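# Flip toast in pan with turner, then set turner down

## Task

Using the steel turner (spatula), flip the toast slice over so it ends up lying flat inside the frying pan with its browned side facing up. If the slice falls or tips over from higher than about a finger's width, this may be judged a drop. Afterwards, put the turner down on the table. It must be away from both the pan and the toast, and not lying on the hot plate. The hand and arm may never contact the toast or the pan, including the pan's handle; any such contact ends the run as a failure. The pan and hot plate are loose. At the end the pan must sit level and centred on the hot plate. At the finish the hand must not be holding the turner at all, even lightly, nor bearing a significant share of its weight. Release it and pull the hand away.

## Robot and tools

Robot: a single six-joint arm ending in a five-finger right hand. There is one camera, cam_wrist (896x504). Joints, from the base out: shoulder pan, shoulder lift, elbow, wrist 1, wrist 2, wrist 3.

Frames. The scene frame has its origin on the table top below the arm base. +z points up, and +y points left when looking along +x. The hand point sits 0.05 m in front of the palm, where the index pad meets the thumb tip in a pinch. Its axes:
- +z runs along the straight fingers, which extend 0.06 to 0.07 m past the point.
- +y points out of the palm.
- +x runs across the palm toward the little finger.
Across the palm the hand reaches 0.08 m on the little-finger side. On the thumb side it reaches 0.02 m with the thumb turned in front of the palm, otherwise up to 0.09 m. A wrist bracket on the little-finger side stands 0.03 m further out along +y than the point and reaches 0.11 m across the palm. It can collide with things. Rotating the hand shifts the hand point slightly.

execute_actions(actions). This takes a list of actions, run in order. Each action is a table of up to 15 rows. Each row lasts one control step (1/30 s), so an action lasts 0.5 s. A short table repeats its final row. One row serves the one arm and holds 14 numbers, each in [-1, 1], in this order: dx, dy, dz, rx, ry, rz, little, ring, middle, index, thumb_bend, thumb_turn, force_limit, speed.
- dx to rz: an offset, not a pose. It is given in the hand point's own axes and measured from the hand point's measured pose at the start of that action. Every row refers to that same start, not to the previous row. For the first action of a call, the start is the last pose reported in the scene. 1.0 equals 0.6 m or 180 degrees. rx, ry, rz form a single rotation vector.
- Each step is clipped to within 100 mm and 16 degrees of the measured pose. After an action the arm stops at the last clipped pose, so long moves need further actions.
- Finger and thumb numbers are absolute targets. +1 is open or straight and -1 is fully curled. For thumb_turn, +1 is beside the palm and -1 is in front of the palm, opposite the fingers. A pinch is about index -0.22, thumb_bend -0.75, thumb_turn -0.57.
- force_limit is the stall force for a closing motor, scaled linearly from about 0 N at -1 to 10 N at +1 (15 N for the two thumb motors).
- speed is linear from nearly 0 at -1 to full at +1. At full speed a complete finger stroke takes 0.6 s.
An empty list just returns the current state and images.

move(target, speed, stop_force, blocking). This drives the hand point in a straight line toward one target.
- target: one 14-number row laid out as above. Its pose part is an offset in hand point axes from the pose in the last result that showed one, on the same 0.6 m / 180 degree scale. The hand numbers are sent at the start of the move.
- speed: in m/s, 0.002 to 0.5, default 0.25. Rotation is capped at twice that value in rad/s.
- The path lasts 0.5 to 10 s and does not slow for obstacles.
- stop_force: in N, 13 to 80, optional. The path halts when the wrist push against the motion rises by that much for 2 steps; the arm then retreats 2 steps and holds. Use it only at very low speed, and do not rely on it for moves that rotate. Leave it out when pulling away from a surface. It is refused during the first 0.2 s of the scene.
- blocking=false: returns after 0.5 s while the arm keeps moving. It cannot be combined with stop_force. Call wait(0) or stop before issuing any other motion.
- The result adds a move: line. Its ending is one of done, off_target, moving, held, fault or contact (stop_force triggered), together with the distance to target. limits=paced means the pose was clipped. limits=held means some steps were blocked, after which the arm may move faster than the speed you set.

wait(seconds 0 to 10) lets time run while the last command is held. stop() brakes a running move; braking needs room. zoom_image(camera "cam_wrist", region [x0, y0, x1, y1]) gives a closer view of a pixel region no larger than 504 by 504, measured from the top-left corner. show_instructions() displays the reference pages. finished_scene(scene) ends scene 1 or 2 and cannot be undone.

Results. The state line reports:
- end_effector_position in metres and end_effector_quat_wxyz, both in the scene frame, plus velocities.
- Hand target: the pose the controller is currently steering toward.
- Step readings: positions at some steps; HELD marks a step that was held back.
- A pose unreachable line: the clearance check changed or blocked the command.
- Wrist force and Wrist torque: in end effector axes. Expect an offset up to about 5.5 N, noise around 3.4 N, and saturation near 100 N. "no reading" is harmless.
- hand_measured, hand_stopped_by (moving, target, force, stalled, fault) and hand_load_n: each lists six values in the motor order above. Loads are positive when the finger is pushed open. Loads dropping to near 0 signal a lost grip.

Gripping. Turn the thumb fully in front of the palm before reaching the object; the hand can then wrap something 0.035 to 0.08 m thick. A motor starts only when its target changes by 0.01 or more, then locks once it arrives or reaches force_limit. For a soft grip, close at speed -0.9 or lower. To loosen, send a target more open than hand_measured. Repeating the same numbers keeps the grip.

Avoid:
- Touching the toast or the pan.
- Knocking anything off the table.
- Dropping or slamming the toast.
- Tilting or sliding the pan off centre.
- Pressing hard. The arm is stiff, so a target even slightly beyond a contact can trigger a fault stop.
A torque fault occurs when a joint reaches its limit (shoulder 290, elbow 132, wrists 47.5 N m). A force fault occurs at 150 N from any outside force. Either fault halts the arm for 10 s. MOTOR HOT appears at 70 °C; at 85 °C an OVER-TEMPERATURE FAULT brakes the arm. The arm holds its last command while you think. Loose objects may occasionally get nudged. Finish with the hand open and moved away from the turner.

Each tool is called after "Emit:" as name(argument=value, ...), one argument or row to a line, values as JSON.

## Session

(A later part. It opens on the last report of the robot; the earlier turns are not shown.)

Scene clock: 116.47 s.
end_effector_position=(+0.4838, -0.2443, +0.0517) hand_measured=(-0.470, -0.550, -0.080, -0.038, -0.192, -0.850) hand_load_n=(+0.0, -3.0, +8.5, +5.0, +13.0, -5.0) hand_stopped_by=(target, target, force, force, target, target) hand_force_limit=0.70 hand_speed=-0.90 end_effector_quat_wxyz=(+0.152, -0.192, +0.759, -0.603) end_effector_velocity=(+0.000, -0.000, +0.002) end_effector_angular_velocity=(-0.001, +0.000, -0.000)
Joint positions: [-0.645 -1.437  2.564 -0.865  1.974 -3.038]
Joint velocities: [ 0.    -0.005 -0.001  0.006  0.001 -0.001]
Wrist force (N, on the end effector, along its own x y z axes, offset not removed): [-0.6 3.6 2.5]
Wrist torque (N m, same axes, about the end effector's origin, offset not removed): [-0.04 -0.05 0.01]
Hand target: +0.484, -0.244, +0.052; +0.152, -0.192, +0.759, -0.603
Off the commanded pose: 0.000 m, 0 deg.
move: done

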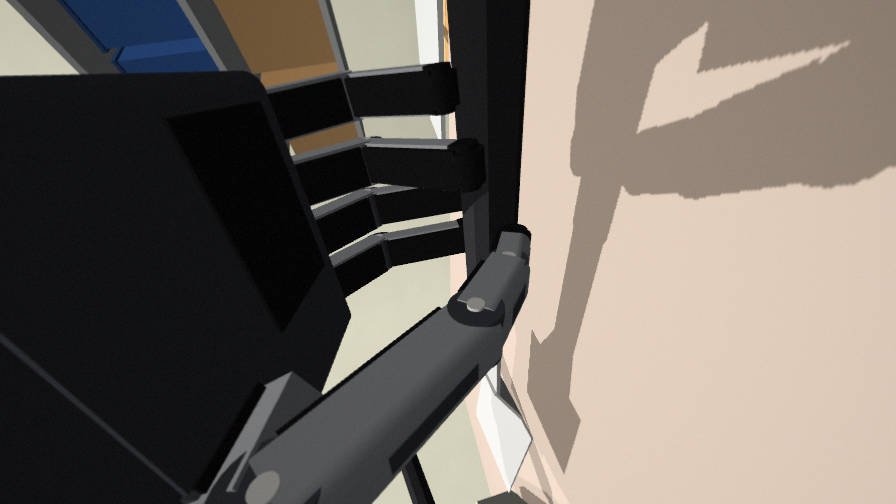

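Emit:
zoom_image(
  camera="cam_wrist",
  region=[440, 340, 600, 504],
)

Region (440, 340, 600, 504) of cam_wrist's 896x504 image, scaled by 3.073, with more detail than that image has; it fills the left 492 columns of this view, and the rest is white.

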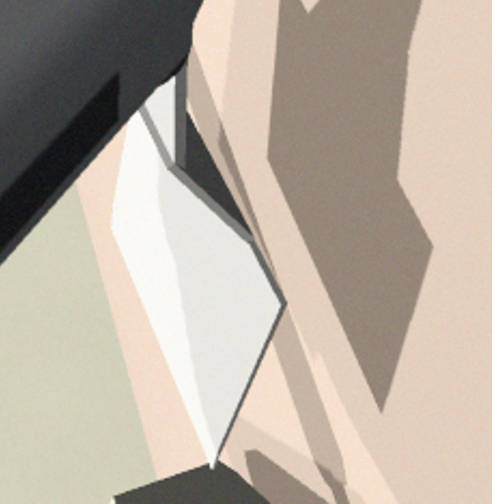

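Emit:
move(
  target=[0,-0.3734,-0.0863,0,0,0,-0.47,-0.55,-0.65,-0.7,-0.2,-0.85,0.7,-0.96],
  speed=0.2,
)

Emit:
move(
  target=[-0.4973,-0.162,-0.0523,0.0485,-0.108,-0.398,-0.47,-0.55,-0.65,-0.7,-0.2,-0.85,0.7,-0.96],
  speed=0.25,
)

Scene clock: 135.80 s.
end_effector_position=(+0.4841, -0.2449, +0.2819) hand_measured=(-0.470, -0.550, -0.080, -0.038, -0.192, -0.850) hand_load_n=(+0.0, -3.0, +8.5, +5.0, +13.0, -5.0) hand_stopped_by=(target, target, force, force, target, target) hand_force_limit=0.70 hand_speed=-0.96 end_effector_quat_wxyz=(+0.152, -0.192, +0.759, -0.603) end_effector_velocity=(+0.000, -0.000, +0.002) end_effector_angular_velocity=(+0.001, +0.000, +0.000)
Joint positions: [-0.648 -1.863  2.347 -0.221  1.971 -3.039]
Joint velocities: [-0.    -0.001 -0.003  0.005 -0.     0.001]
Wrist force (N, on the end effector, along its own x y z axes, offset not removed): [-2.6 6.6 0.8]
Wrist torque (N m, same axes, about the end effector's origin, offset not removed): [0.55 0.35 -0.07]
Hand target: +0.484, -0.245, +0.282; +0.152, -0.192, +0.759, -0.603
Off the commanded pose: 0.000 m, 0 deg.
move: done

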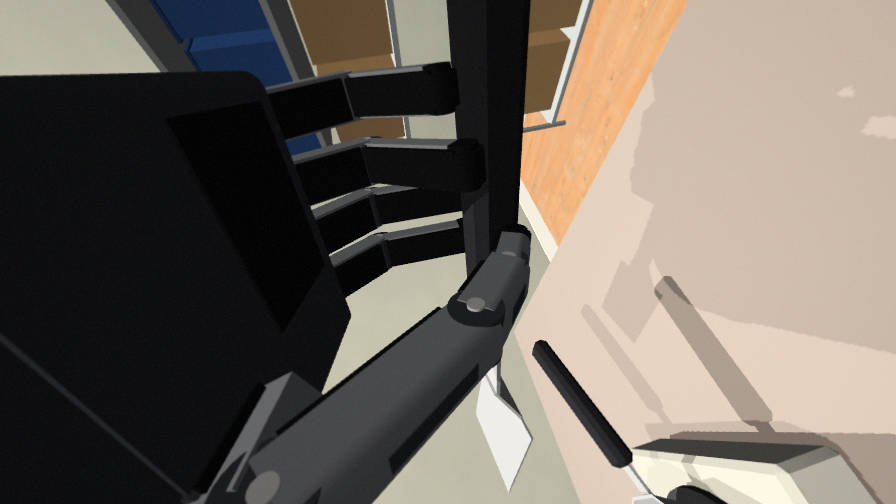

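Scene clock: 138.90 s.
end_effector_position=(+0.7426, -0.0950, +0.3833) hand_measured=(-0.470, -0.550, -0.080, -0.038, -0.192, -0.850) hand_load_n=(+0.0, -2.0, +9.0, +6.0, +12.0, -4.5) hand_stopped_by=(target, target, force, force, target, target) hand_force_limit=0.70 hand_speed=-0.96 end_effector_quat_wxyz=(+0.096, +0.679, -0.425, +0.591) end_effector_velocity=(+0.001, +0.000, +0.000) end_effector_angular_velocity=(-0.003, +0.007, +0.002)
Joint positions: [-0.125 -1.449  1.776  0.025  2.122 -4.121]
Joint velocities: [ 0.001  0.003 -0.005  0.005  0.001 -0.005]
Wrist force (N, on the end effector, along its own x y z axes, offset not removed): [-0.2 3.4 0.9]
Wrist torque (N m, same axes, about the end effector's origin, offset not removed): [0.37 -0.19 0.21]
Hand target: +0.743, -0.095, +0.383; +0.096, +0.679, -0.425, +0.591
Off the commanded pose: 0.001 m, 0 deg.
move: done

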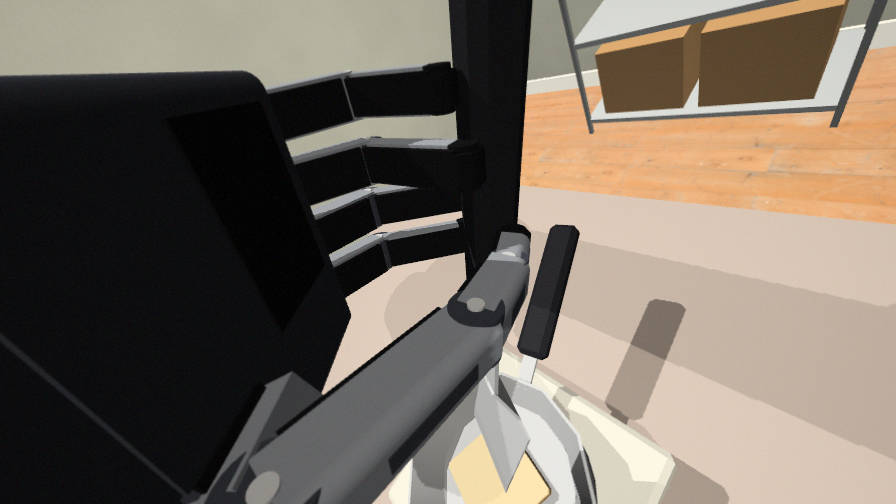

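Emit:
zoom_image(
  camera="cam_wrist",
  region=[380, 340, 680, 504],
)

Region (380, 340, 680, 504) of cam_wrist's 896x504 image, scaled by 1.680, with more detail than that image has; it fills the top 276 rows of this view, and the rest is white.

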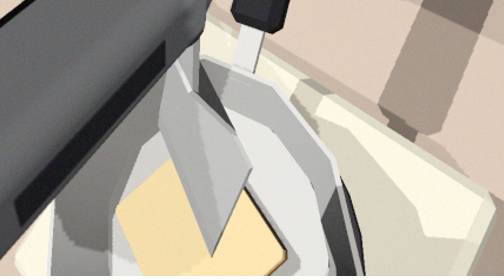

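Emit:
move(
  target=[-0.0309,0.0742,0.0122,0,0,0,-0.47,-0.55,-0.65,-0.7,-0.2,-0.85,0.7,-0.96],
  speed=0.1,
)

Emit:
zoom_image(
  camera="cam_wrist",
  region=[380, 340, 680, 504],
)

Scene clock: 145.23 s.
end_effector_position=(+0.7184, -0.1186, +0.3483) hand_measured=(-0.470, -0.550, -0.080, -0.038, -0.192, -0.850) hand_load_n=(+0.0, -2.0, +9.0, +6.0, +12.0, -4.5) hand_stopped_by=(target, target, force, force, target, target) hand_force_limit=0.70 hand_speed=-0.96 end_effector_quat_wxyz=(+0.096, +0.679, -0.425, +0.591) end_effector_velocity=(-0.001, -0.001, -0.002) end_effector_angular_velocity=(-0.001, +0.002, +0.001)
Joint positions: [-0.174 -1.476  1.87  -0.053  2.077 -4.14 ]
Joint velocities: [-0.002 -0.001  0.004 -0.003 -0.002 -0.002]
Wrist force (N, on the end effector, along its own x y z axes, offset not removed): [-3.3 3.7 0.6]
Wrist torque (N m, same axes, about the end effector's origin, offset not removed): [0.31 0.31 0.02]
Hand target: +0.718, -0.119, +0.348; +0.096, +0.679, -0.425, +0.591
Off the commanded pose: 0.000 m, 0 deg.
move: done

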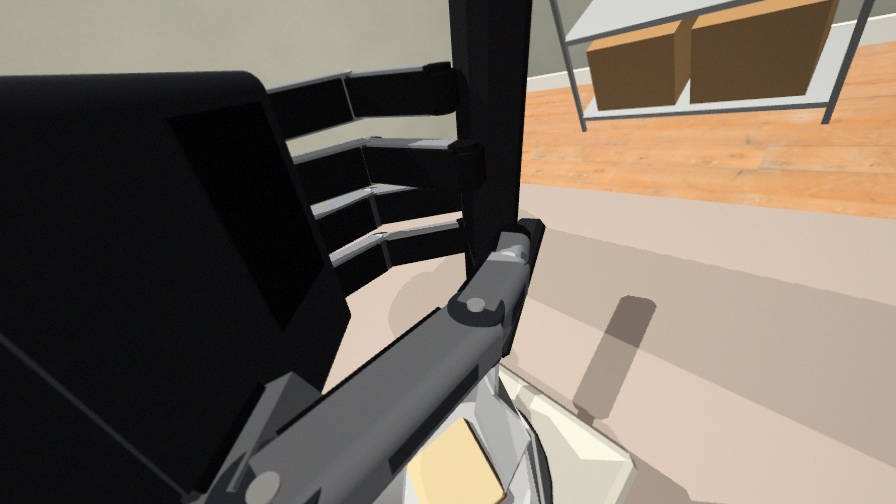

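Region (380, 340, 680, 504) of cam_wrist's 896x504 image, scaled by 1.680, with more detail than that image has; it fills the top 276 rows of this view, and the rest is white.

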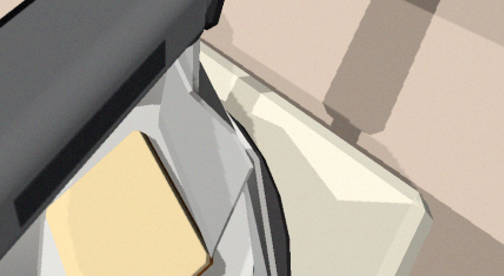

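Emit:
move(
  target=[-0.0238,0.0242,0.0114,0,0,0,-0.47,-0.55,-0.65,-0.7,-0.2,-0.85,0.7,-0.96],
  speed=0.04,
)

Emit:
zoom_image(
  camera="cam_wrist",
  region=[380, 340, 600, 504],
)

Scene clock: 150.30 s.
end_effector_position=(+0.7142, -0.1253, +0.3285) hand_measured=(-0.470, -0.550, -0.080, -0.038, -0.192, -0.850) hand_load_n=(+0.0, -2.0, +9.0, +6.0, +12.0, -4.5) hand_stopped_by=(target, target, force, force, target, target) hand_force_limit=0.70 hand_speed=-0.96 end_effector_quat_wxyz=(+0.096, +0.679, -0.425, +0.591) end_effector_velocity=(+0.000, -0.001, -0.002) end_effector_angular_velocity=(-0.000, +0.000, +0.002)
Joint positions: [-0.187 -1.471  1.903 -0.093  2.064 -4.145]
Joint velocities: [-0.001  0.001  0.003 -0.004 -0.003 -0.001]
Wrist force (N, on the end effector, along its own x y z axes, offset not removed): [-1.4 1.7 -0.8]
Wrist torque (N m, same axes, about the end effector's origin, offset not removed): [0.12 0.05 0.08]
Hand target: +0.714, -0.125, +0.328; +0.096, +0.679, -0.425, +0.591
Off the commanded pose: 0.000 m, 0 deg.
move: done

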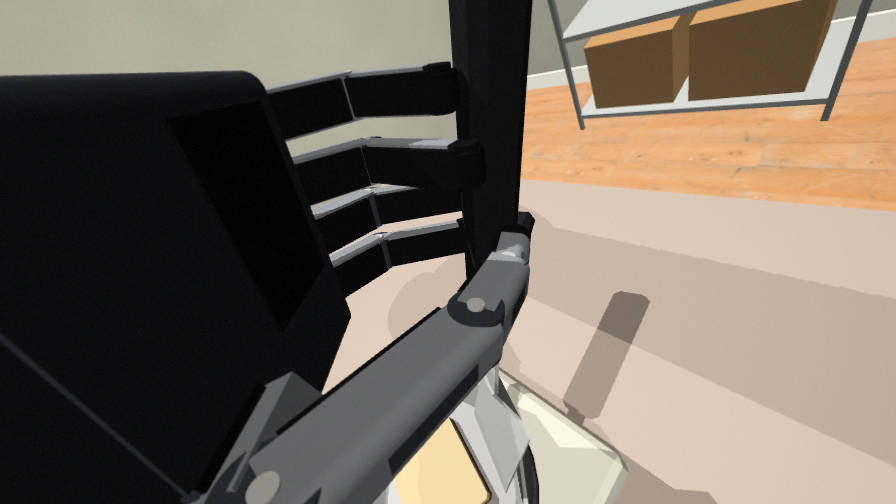

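Region (380, 340, 600, 504) of cam_wrist's 896x504 image, scaled by 2.291, with more detail than that image has; it fills the top 376 rows of this view, and the rest is white.

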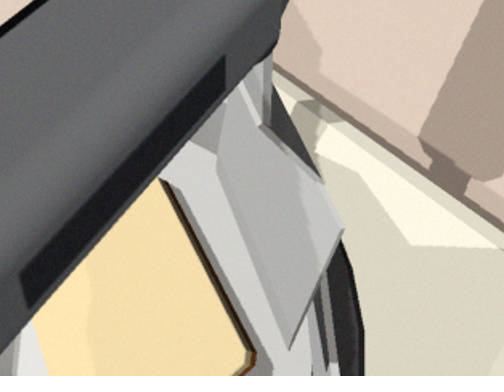

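Emit:
move(
  target=[-0.0139,-0.0028,0.0022,0,0,0,-0.47,-0.55,-0.65,-0.7,-0.2,-0.85,0.7,-0.96],
  speed=0.015,
)

Emit:
zoom_image(
  camera="cam_wrist",
  region=[380, 340, 600, 504],
)

Scene clock: 152.97 s.
end_effector_position=(+0.7168, -0.1213, +0.3215) hand_measured=(-0.470, -0.550, -0.080, -0.038, -0.192, -0.850) hand_load_n=(+0.0, -2.0, +9.0, +6.0, +12.0, -4.5) hand_stopped_by=(target, target, force, force, target, target) hand_force_limit=0.70 hand_speed=-0.96 end_effector_quat_wxyz=(+0.096, +0.679, -0.425, +0.591) end_effector_velocity=(+0.000, +0.001, -0.001) end_effector_angular_velocity=(+0.001, -0.000, +0.000)
Joint positions: [-0.179 -1.461  1.905 -0.103  2.072 -4.142]
Joint velocities: [ 0.002  0.002  0.    -0.002  0.001  0.002]
Wrist force (N, on the end effector, along its own x y z axes, offset not removed): [-2.5 4.6 1.3]
Wrist torque (N m, same axes, about the end effector's origin, offset not removed): [0.42 0.13 0.11]
Hand target: +0.717, -0.121, +0.321; +0.096, +0.679, -0.425, +0.591
Off the commanded pose: 0.000 m, 0 deg.
move: done

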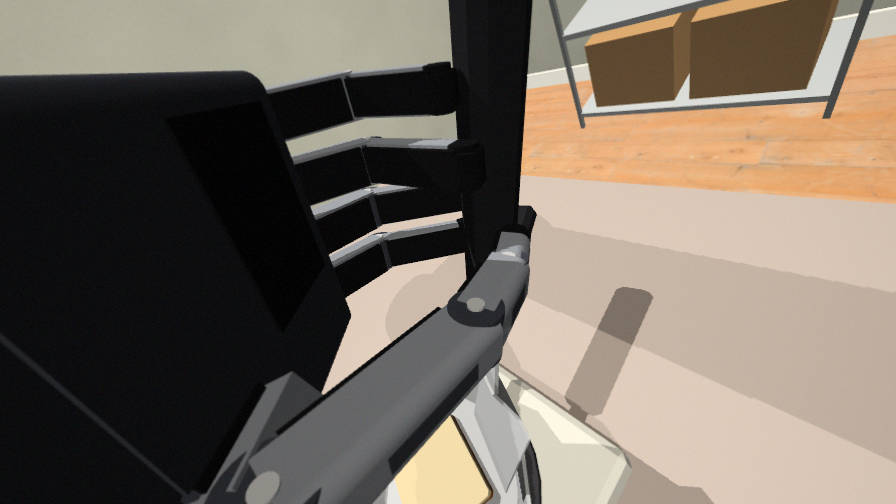

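Region (380, 340, 600, 504) of cam_wrist's 896x504 image, scaled by 2.291, with more detail than that image has; it fills the top 376 rows of this view, and the rest is white.

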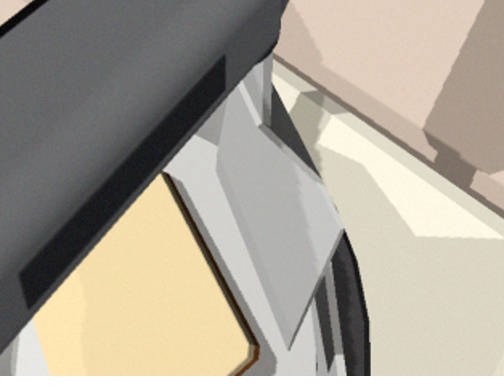

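Emit:
move(
  target=[-0.0059,0.0025,0.0019,0,0,0,-0.47,-0.55,-0.65,-0.7,-0.2,-0.85,0.7,-0.96],
  speed=0.008,
)

Scene clock: 154.63 s.
end_effector_position=(+0.7167, -0.1213, +0.3176) hand_measured=(-0.470, -0.550, -0.080, -0.038, -0.192, -0.850) hand_load_n=(+0.0, -2.0, +9.0, +6.0, +12.0, -4.5) hand_stopped_by=(target, target, force, force, target, target) hand_force_limit=0.70 hand_speed=-0.96 end_effector_quat_wxyz=(+0.096, +0.679, -0.425, +0.591) end_effector_velocity=(+0.000, +0.000, -0.001) end_effector_angular_velocity=(+0.000, +0.000, +0.001)
Joint positions: [-0.179 -1.458  1.909 -0.111  2.072 -4.142]
Joint velocities: [-0.     0.     0.001 -0.001 -0.001 -0.   ]
Wrist force (N, on the end effector, along its own x y z axes, offset not removed): [-2.5 4.0 2.7]
Wrist torque (N m, same axes, about the end effector's origin, offset not removed): [0.26 0.14 0.05]
Hand target: +0.717, -0.121, +0.318; +0.096, +0.679, -0.425, +0.591
Off the commanded pose: 0.000 m, 0 deg.
move: done

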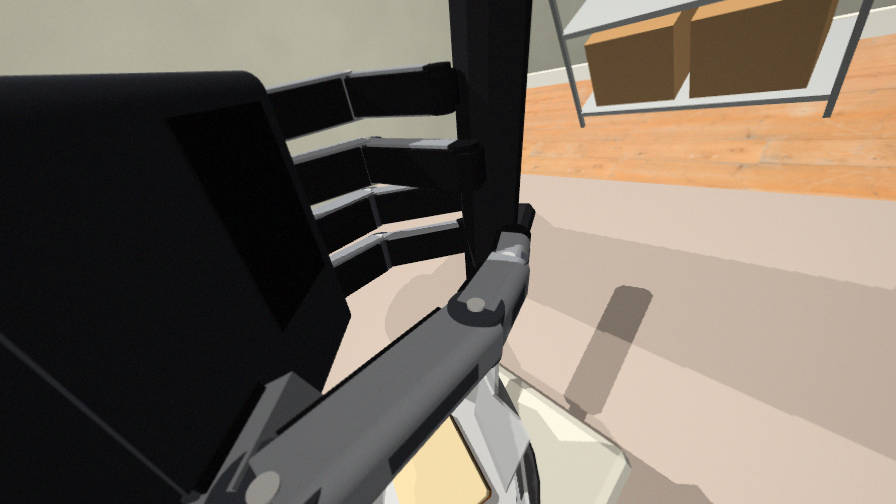

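Emit:
move(
  target=[-0.0059,0.0025,0.0019,0,0,0,-0.47,-0.55,-0.65,-0.7,-0.2,-0.85,0.7,-0.96],
  speed=0.008,
)

Emit:
zoom_image(
  camera="cam_wrist",
  region=[380, 340, 600, 504],
)

Scene clock: 156.43 s.
end_effector_position=(+0.7168, -0.1213, +0.3137) hand_measured=(-0.470, -0.550, -0.080, -0.038, -0.192, -0.850) hand_load_n=(+0.0, -2.0, +9.0, +6.0, +12.0, -4.5) hand_stopped_by=(target, target, force, force, target, target) hand_force_limit=0.70 hand_speed=-0.96 end_effector_quat_wxyz=(+0.096, +0.679, -0.425, +0.591) end_effector_velocity=(+0.000, +0.000, -0.002) end_effector_angular_velocity=(+0.001, +0.001, +0.000)
Joint positions: [-0.179 -1.455  1.913 -0.118  2.072 -4.142]
Joint velocities: [ 0.     0.002  0.001 -0.002  0.     0.   ]
Wrist force (N, on the end effector, along its own x y z axes, offset not removed): [-2.0 0.6 0.8]
Wrist torque (N m, same axes, about the end effector's origin, offset not removed): [-0.22 0.16 0.04]
Hand target: +0.717, -0.121, +0.314; +0.096, +0.679, -0.425, +0.591
Off the commanded pose: 0.000 m, 0 deg.
move: done

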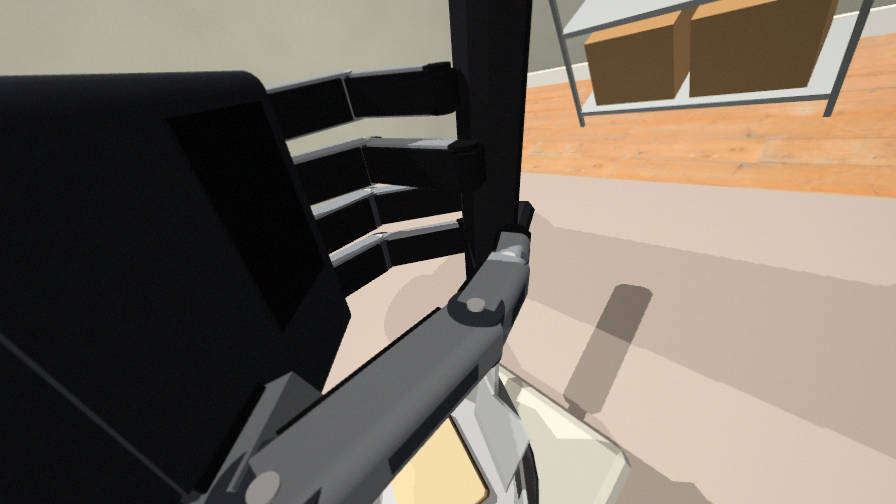

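Region (380, 340, 600, 504) of cam_wrist's 896x504 image, scaled by 2.291, with more detail than that image has; it fills the top 376 rows of this view, and the rest is white.

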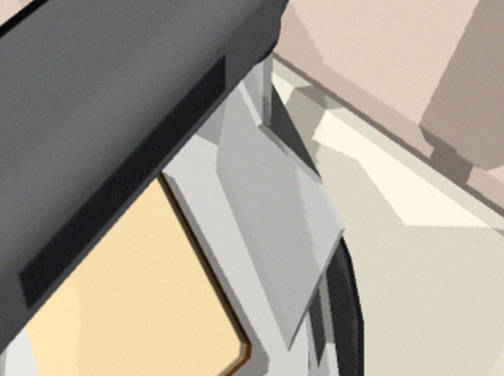

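Emit:
move(
  target=[-0.0115,-0.0094,-0.0002,0,0,0,-0.47,-0.55,-0.65,-0.7,-0.2,-0.85,0.7,-0.96],
  speed=0.015,
)

Emit:
zoom_image(
  camera="cam_wrist",
  region=[380, 340, 600, 504],
)

Scene clock: 158.60 s.
end_effector_position=(+0.7209, -0.1146, +0.3098) hand_measured=(-0.470, -0.550, -0.080, -0.038, -0.192, -0.850) hand_load_n=(+0.0, -2.0, +9.0, +6.0, +12.0, -4.5) hand_stopped_by=(target, target, force, force, target, target) hand_force_limit=0.70 hand_speed=-0.96 end_effector_quat_wxyz=(+0.096, +0.679, -0.425, +0.591) end_effector_velocity=(+0.001, +0.001, -0.001) end_effector_angular_velocity=(+0.000, -0.001, +0.000)
Joint positions: [-0.165 -1.443  1.908 -0.121  2.085 -4.137]
Joint velocities: [ 0.002  0.003 -0.001 -0.002  0.002  0.001]
Wrist force (N, on the end effector, along its own x y z axes, offset not removed): [-3.8 3.1 2.6]
Wrist torque (N m, same axes, about the end effector's origin, offset not removed): [0.09 0.32 0.00]
Hand target: +0.721, -0.115, +0.310; +0.096, +0.679, -0.425, +0.591
Off the commanded pose: 0.000 m, 0 deg.
move: done

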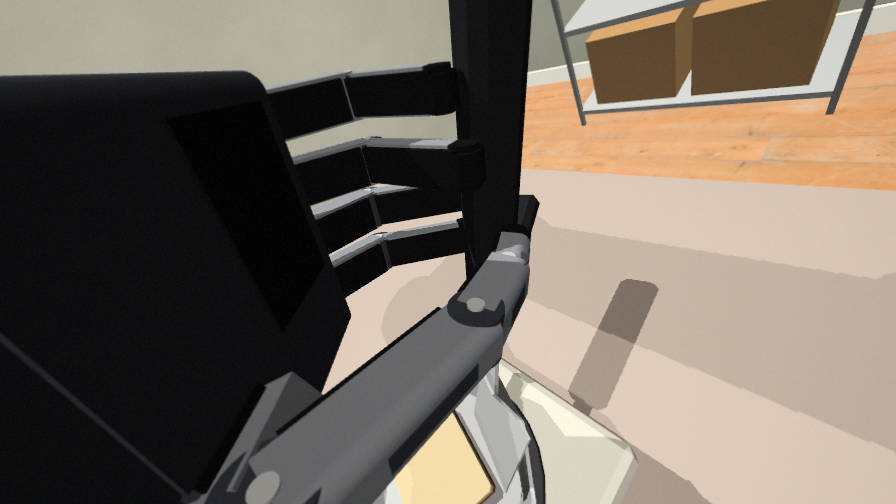

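Region (380, 340, 600, 504) of cam_wrist's 896x504 image, scaled by 2.291, with more detail than that image has; it fills the top 376 rows of this view, and the rest is white.

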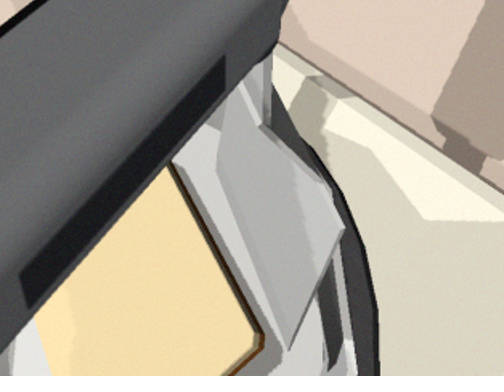

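Emit:
move(
  target=[-0.0059,0.0025,0.0019,0,0,0,-0.47,-0.55,-0.65,-0.7,-0.2,-0.85,0.7,-0.96],
  speed=0.008,
)

Emit:
zoom_image(
  camera="cam_wrist",
  region=[380, 340, 600, 504],
)

Scene clock: 160.60 s.
end_effector_position=(+0.7209, -0.1146, +0.3059) hand_measured=(-0.470, -0.550, -0.080, -0.038, -0.192, -0.850) hand_load_n=(+0.0, -2.0, +9.0, +6.0, +12.0, -4.5) hand_stopped_by=(target, target, force, force, target, target) hand_force_limit=0.70 hand_speed=-0.96 end_effector_quat_wxyz=(+0.096, +0.679, -0.425, +0.591) end_effector_velocity=(-0.000, -0.000, -0.002) end_effector_angular_velocity=(-0.000, +0.002, -0.001)
Joint positions: [-0.165 -1.44   1.912 -0.128  2.085 -4.136]
Joint velocities: [-0.     0.002  0.001 -0.002  0.001 -0.001]
Wrist force (N, on the end effector, along its own x y z axes, offset not removed): [-2.4 2.5 1.4]
Wrist torque (N m, same axes, about the end effector's origin, offset not removed): [0.15 0.12 -0.02]
Hand target: +0.721, -0.115, +0.306; +0.096, +0.679, -0.425, +0.591
Off the commanded pose: 0.000 m, 0 deg.
move: done

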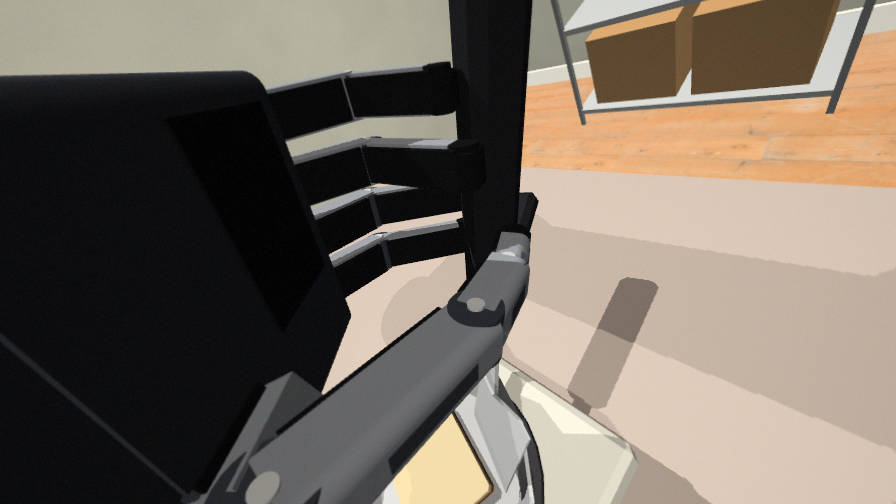

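Region (380, 340, 600, 504) of cam_wrist's 896x504 image, scaled by 2.291, with more detail than that image has; it fills the top 376 rows of this view, and the rest is white.

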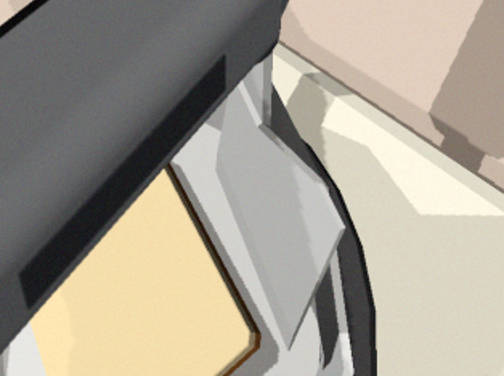

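Emit:
move(
  target=[-0.0074,0.0031,0.0023,0,0,0,-0.47,-0.55,-0.65,-0.7,-0.2,-0.85,0.7,-0.96],
  speed=0.008,
)

Emit:
zoom_image(
  camera="cam_wrist",
  region=[380, 340, 600, 504],
)

Scene clock: 163.90 s.
end_effector_position=(+0.7209, -0.1146, +0.3010) hand_measured=(-0.470, -0.550, -0.080, -0.038, -0.192, -0.850) hand_load_n=(+0.0, -2.0, +9.0, +6.0, +12.0, -4.5) hand_stopped_by=(target, target, force, force, target, target) hand_force_limit=0.70 hand_speed=-0.96 end_effector_quat_wxyz=(+0.096, +0.679, -0.425, +0.591) end_effector_velocity=(+0.000, -0.000, -0.001) end_effector_angular_velocity=(+0.001, -0.002, -0.001)
Joint positions: [-0.165 -1.436  1.917 -0.138  2.085 -4.136]
Joint velocities: [-0.     0.001  0.001 -0.003  0.001  0.001]
Wrist force (N, on the end effector, along its own x y z axes, offset not removed): [-3.0 1.9 -0.4]
Wrist torque (N m, same axes, about the end effector's origin, offset not removed): [0.15 0.26 -0.06]
Hand target: +0.721, -0.115, +0.301; +0.096, +0.679, -0.425, +0.591
Off the commanded pose: 0.000 m, 0 deg.
move: done

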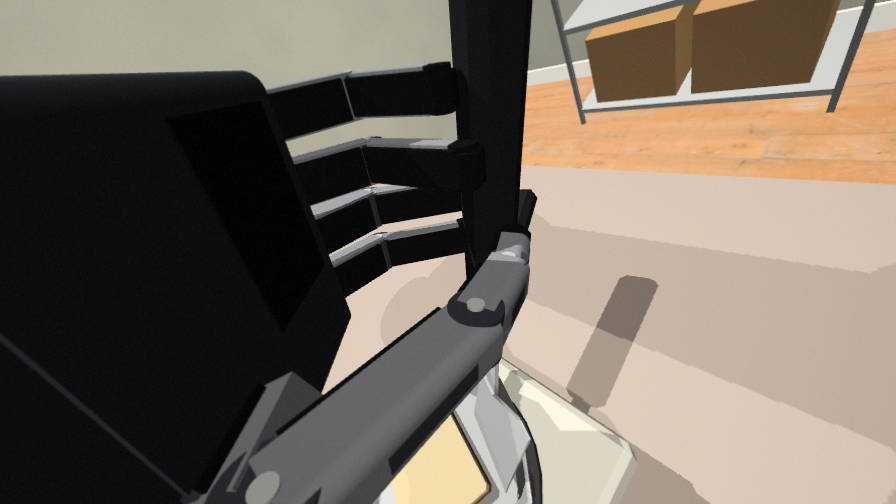

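Region (380, 340, 600, 504) of cam_wrist's 896x504 image, scaled by 2.291, with more detail than that image has; it fills the top 376 rows of this view, and the rest is white.

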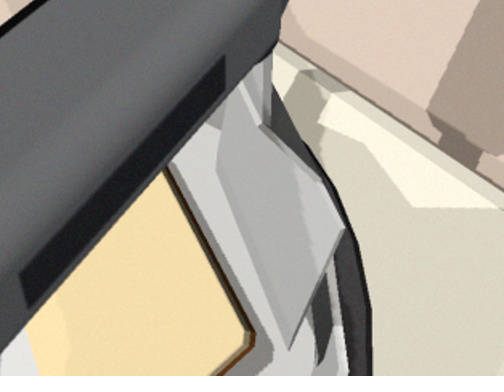

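Emit:
move(
  target=[-0.013,-0.0087,0.0003,0,0,0,-0.47,-0.55,-0.65,-0.7,-0.2,-0.85,0.7,-0.96],
  speed=0.015,
)

Emit:
zoom_image(
  camera="cam_wrist",
  region=[380, 340, 600, 504],
)

Scene clock: 167.37 s.
end_effector_position=(+0.7250, -0.1079, +0.2960) hand_measured=(-0.470, -0.550, -0.080, -0.038, -0.192, -0.850) hand_load_n=(+0.0, -2.0, +9.0, +6.0, +12.0, -4.5) hand_stopped_by=(target, target, force, force, target, target) hand_force_limit=0.70 hand_speed=-0.96 end_effector_quat_wxyz=(+0.096, +0.679, -0.425, +0.591) end_effector_velocity=(+0.001, +0.001, -0.000) end_effector_angular_velocity=(-0.001, +0.000, -0.000)
Joint positions: [-0.152 -1.424  1.913 -0.143  2.097 -4.131]
Joint velocities: [ 0.002  0.002 -0.001 -0.001  0.002 -0.   ]
Wrist force (N, on the end effector, along its own x y z axes, offset not removed): [-1.8 3.0 0.3]
Wrist torque (N m, same axes, about the end effector's origin, offset not removed): [0.27 0.07 0.13]
Hand target: +0.725, -0.108, +0.296; +0.096, +0.679, -0.425, +0.591
Off the commanded pose: 0.000 m, 0 deg.
move: done

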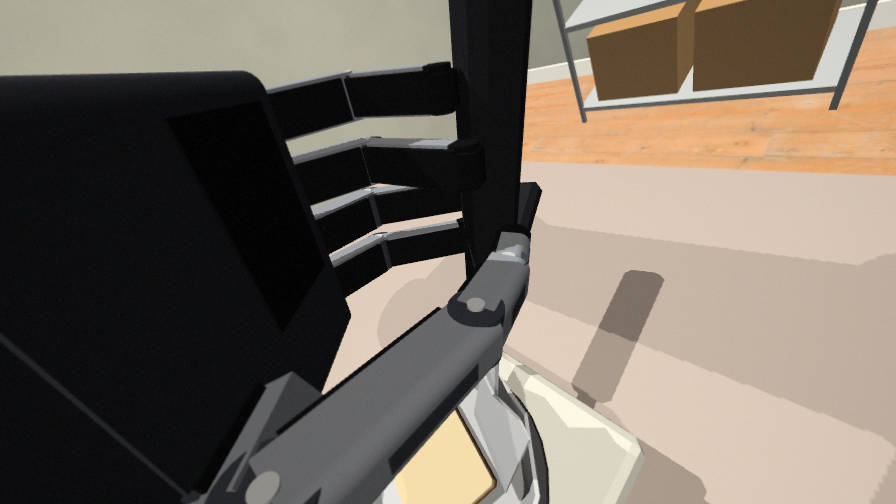

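Region (380, 340, 600, 504) of cam_wrist's 896x504 image, scaled by 2.291, with more detail than that image has; it fills the top 376 rows of this view, and the rest is white.

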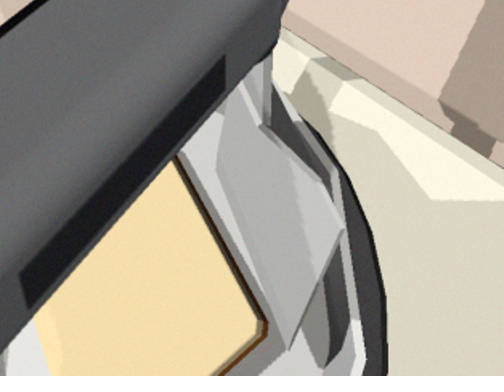

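Emit:
move(
  target=[-0.0044,0.0019,0.0014,0,0,0,-0.47,-0.55,-0.65,-0.7,-0.2,-0.85,0.7,-0.96],
  speed=0.008,
)

Emit:
zoom_image(
  camera="cam_wrist",
  region=[440, 400, 560, 504],
)

Scene clock: 169.77 s.
end_effector_position=(+0.7250, -0.1079, +0.2931) hand_measured=(-0.470, -0.550, -0.080, -0.038, -0.192, -0.850) hand_load_n=(+0.0, -2.0, +9.0, +6.0, +12.0, -4.5) hand_stopped_by=(target, target, force, force, target, target) hand_force_limit=0.70 hand_speed=-0.96 end_effector_quat_wxyz=(+0.096, +0.679, -0.425, +0.591) end_effector_velocity=(-0.000, -0.000, -0.001) end_effector_angular_velocity=(+0.001, +0.000, -0.001)
Joint positions: [-0.152 -1.422  1.916 -0.148  2.097 -4.131]
Joint velocities: [-0.     0.001  0.001 -0.002  0.001  0.001]
Wrist force (N, on the end effector, along its own x y z axes, offset not removed): [-2.4 4.8 -0.1]
Wrist torque (N m, same axes, about the end effector's origin, offset not removed): [0.51 0.20 0.12]
Hand target: +0.725, -0.108, +0.293; +0.096, +0.679, -0.425, +0.591
Off the commanded pose: 0.000 m, 0 deg.
move: done

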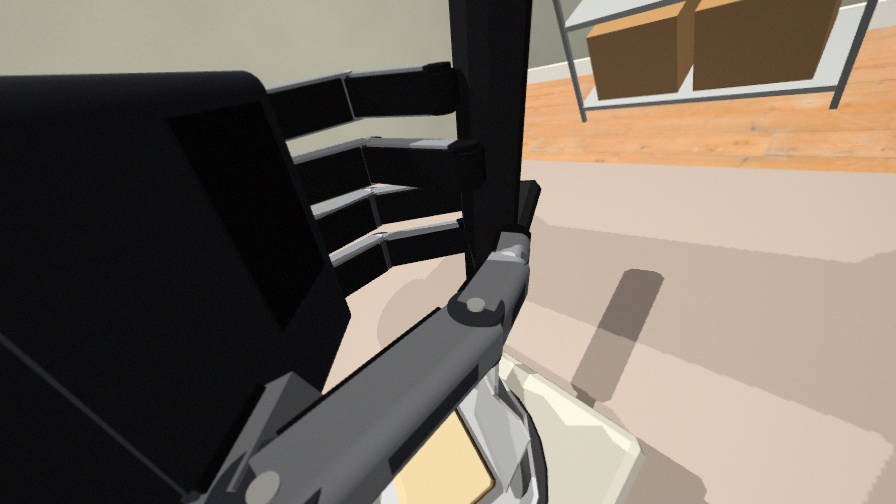

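Region (440, 400, 560, 504) of cam_wrist's 896x504 image, scaled by 4.200, with more detail than that image has; it fills the top 437 rows of this view, and the rest is white.

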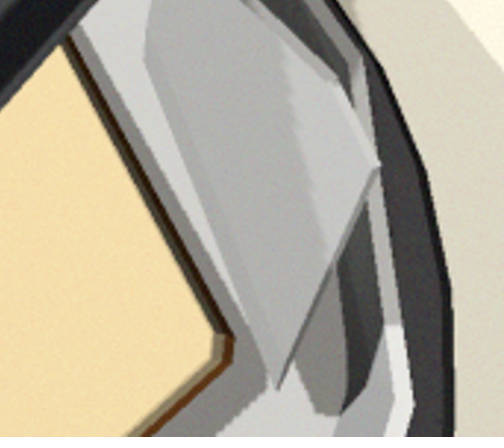

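Emit:
move(
  target=[-0.0133,0.0056,0.0042,0,0,0,-0.47,-0.55,-0.65,-0.7,-0.2,-0.85,0.7,-0.96],
  speed=0.015,
)

Emit:
zoom_image(
  camera="cam_wrist",
  region=[440, 400, 560, 504],
)

Scene clock: 172.73 s.
end_effector_position=(+0.7250, -0.1079, +0.2843) hand_measured=(-0.470, -0.550, -0.080, -0.038, -0.192, -0.850) hand_load_n=(+0.0, -0.5, +8.0, +6.0, +13.0, -5.0) hand_stopped_by=(target, target, force, force, target, target) hand_force_limit=0.70 hand_speed=-0.96 end_effector_quat_wxyz=(+0.096, +0.679, -0.425, +0.591) end_effector_velocity=(-0.000, -0.000, -0.001) end_effector_angular_velocity=(-0.000, -0.001, -0.001)
Joint positions: [-0.151 -1.414  1.925 -0.164  2.098 -4.131]
Joint velocities: [ 0.     0.     0.002 -0.003  0.001  0.   ]
Wrist force (N, on the end effector, along its own x y z axes, offset not removed): [3.7 4.3 -0.3]
Wrist torque (N m, same axes, about the end effector's origin, offset not removed): [0.41 0.13 0.17]
Hand target: +0.725, -0.108, +0.284; +0.096, +0.679, -0.425, +0.591
Off the commanded pose: 0.000 m, 0 deg.
move: done

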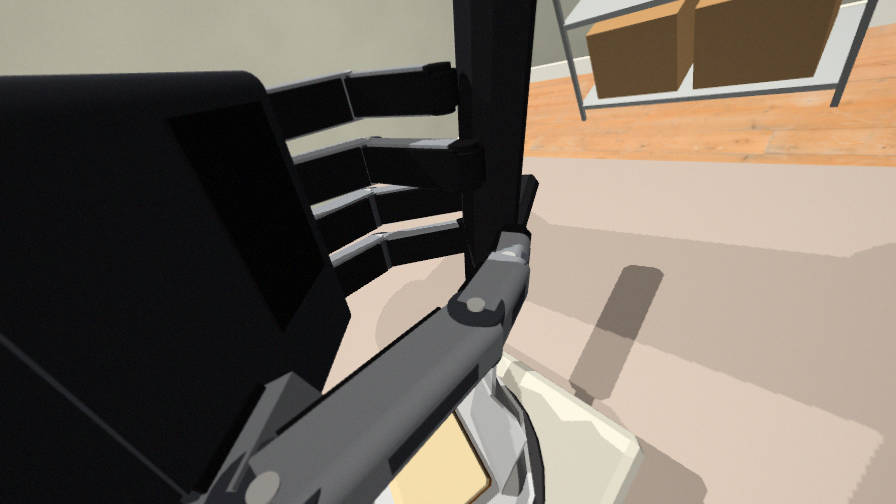

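Region (440, 400, 560, 504) of cam_wrist's 896x504 image, scaled by 4.200, with more detail than that image has; it fills the top 437 rows of this view, and the rest is white.

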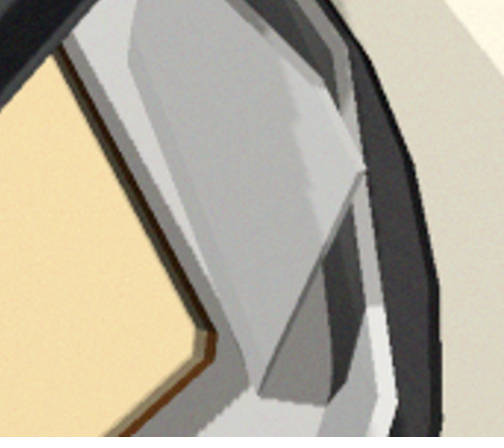

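Emit:
move(
  target=[0.0088,-0.0037,-0.0028,0,0,0,-0.47,-0.55,-0.65,-0.7,-0.2,-0.85,0.7,-0.96],
  speed=0.02,
)

Emit:
move(
  target=[-0.0212,-0.0446,-0.0077,0,0,0,-0.47,-0.55,-0.65,-0.7,-0.2,-0.85,0.7,-0.96],
  speed=0.03,
)

Emit:
zoom_image(
  camera="cam_wrist",
  region=[380, 340, 600, 504],
)

Scene clock: 175.40 s.
end_effector_position=(+0.7250, -0.1079, +0.2901) hand_measured=(-0.470, -0.550, -0.080, -0.038, -0.192, -0.850) hand_load_n=(+0.0, -1.5, +8.0, +6.0, +13.0, -4.0) hand_stopped_by=(target, target, force, force, target, target) hand_force_limit=0.70 hand_speed=-0.96 end_effector_quat_wxyz=(+0.096, +0.679, -0.425, +0.591) end_effector_velocity=(+0.000, -0.000, +0.002) end_effector_angular_velocity=(-0.001, -0.000, +0.000)
Joint positions: [-0.151 -1.419  1.919 -0.154  2.097 -4.131]
Joint velocities: [ 0.    -0.002 -0.002  0.003  0.    -0.001]
Wrist force (N, on the end effector, along its own x y z axes, offset not removed): [-3.4 2.9 3.4]
Wrist torque (N m, same axes, about the end effector's origin, offset not removed): [0.03 0.27 0.01]
Hand target: +0.725, -0.108, +0.290; +0.096, +0.679, -0.425, +0.591
Off the commanded pose: 0.000 m, 0 deg.
move: done

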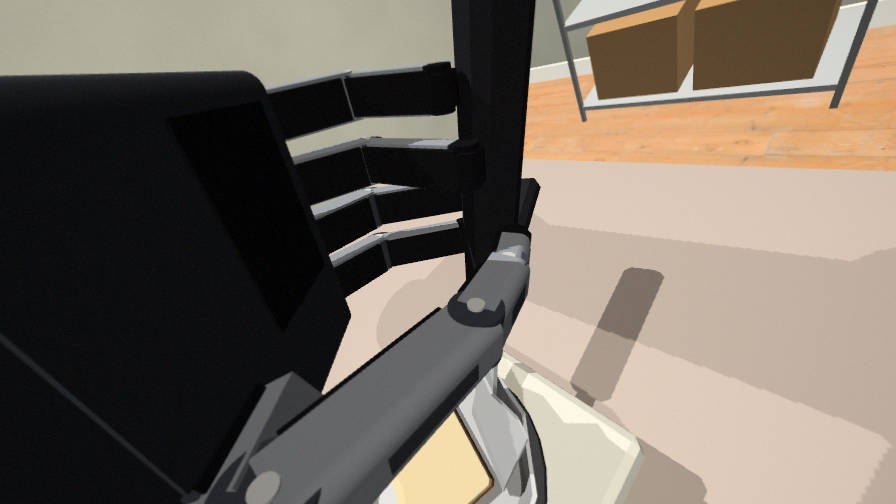

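Scene clock: 176.70 s.
end_effector_position=(+0.7408, -0.0826, +0.2901) hand_measured=(-0.470, -0.550, -0.080, -0.038, -0.192, -0.850) hand_load_n=(+0.0, -1.5, +8.0, +5.5, +13.5, -4.5) hand_stopped_by=(target, target, force, force, target, target) hand_force_limit=0.70 hand_speed=-0.96 end_effector_quat_wxyz=(+0.096, +0.679, -0.425, +0.591) end_effector_velocity=(+0.000, +0.002, -0.000) end_effector_angular_velocity=(+0.001, +0.001, -0.000)
Joint positions: [-0.103 -1.386  1.88  -0.137  2.143 -4.112]
Joint velocities: [ 0.003  0.002 -0.002  0.003  0.003  0.002]
Wrist force (N, on the end effector, along its own x y z axes, offset not removed): [-2.1 3.8 -0.2]
Wrist torque (N m, same axes, about the end effector's origin, offset not removed): [0.32 0.14 0.02]
Hand target: +0.741, -0.082, +0.290; +0.096, +0.679, -0.425, +0.591
Off the commanded pose: 0.000 m, 0 deg.
move: done

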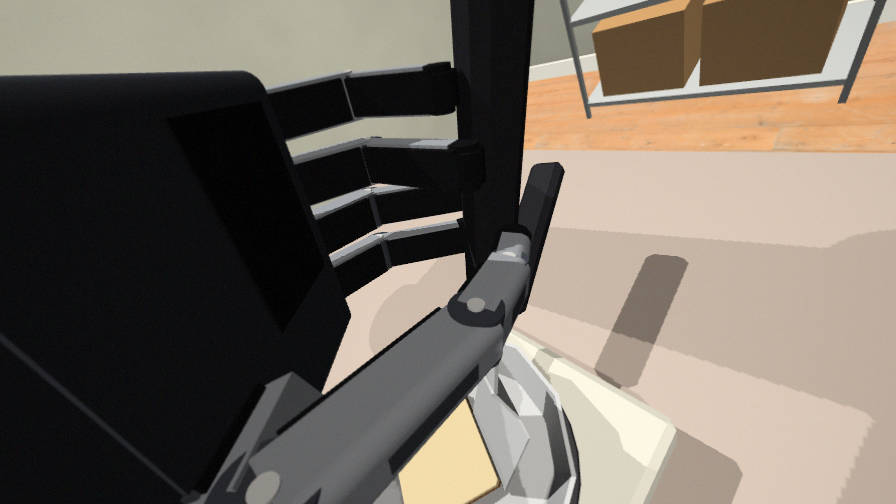

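Region (380, 340, 600, 504) of cam_wrist's 896x504 image, scaled by 2.291, with more detail than that image has; it fills the top 376 rows of this view, and the rest is white.

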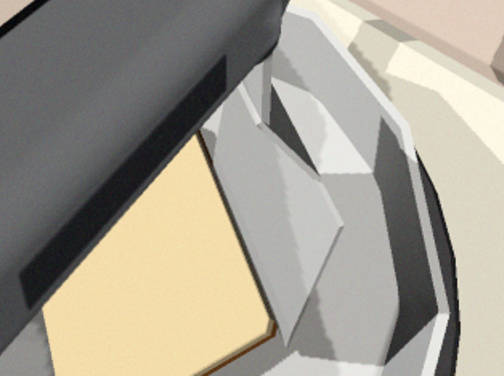

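Emit:
move(
  target=[-0.0141,-0.0297,-0.0051,0,0,0,-0.47,-0.55,-0.65,-0.7,-0.2,-0.85,0.7,-0.96],
  speed=0.02,
)

Emit:
zoom_image(
  camera="cam_wrist",
  region=[330, 320, 600, 504],
)

Scene clock: 179.53 s.
end_effector_position=(+0.7513, -0.0658, +0.2901) hand_measured=(-0.470, -0.550, -0.080, -0.038, -0.192, -0.850) hand_load_n=(+0.0, -1.5, +8.0, +5.5, +13.5, -4.0) hand_stopped_by=(target, target, force, force, target, target) hand_force_limit=0.70 hand_speed=-0.96 end_effector_quat_wxyz=(+0.096, +0.679, -0.425, +0.591) end_effector_velocity=(+0.001, +0.002, -0.000) end_effector_angular_velocity=(-0.000, +0.001, +0.000)
Joint positions: [-0.072 -1.364  1.852 -0.125  2.172 -4.099]
Joint velocities: [ 0.004  0.002 -0.003  0.002  0.003  0.001]
Wrist force (N, on the end effector, along its own x y z axes, offset not removed): [-0.3 3.4 0.8]
Wrist torque (N m, same axes, about the end effector's origin, offset not removed): [0.24 -0.14 0.23]
Hand target: +0.751, -0.066, +0.290; +0.096, +0.679, -0.425, +0.591
Off the commanded pose: 0.000 m, 0 deg.
move: done

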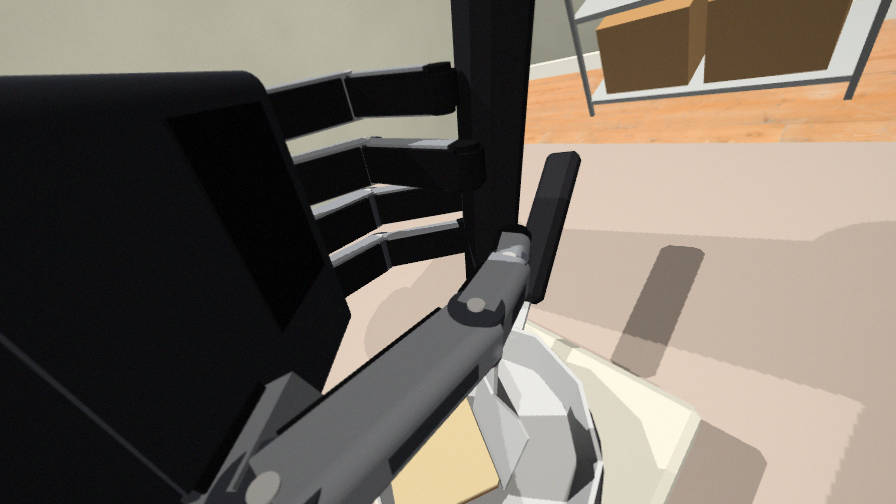

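Region (330, 320, 600, 504) of cam_wrist's 896x504 image, scaled by 1.867, with more detail than that image has; it fills the top 343 rows of this view, and the rest is white.

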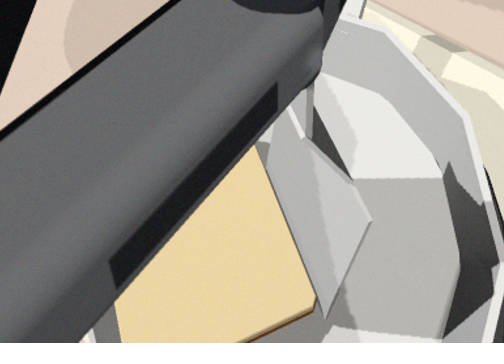

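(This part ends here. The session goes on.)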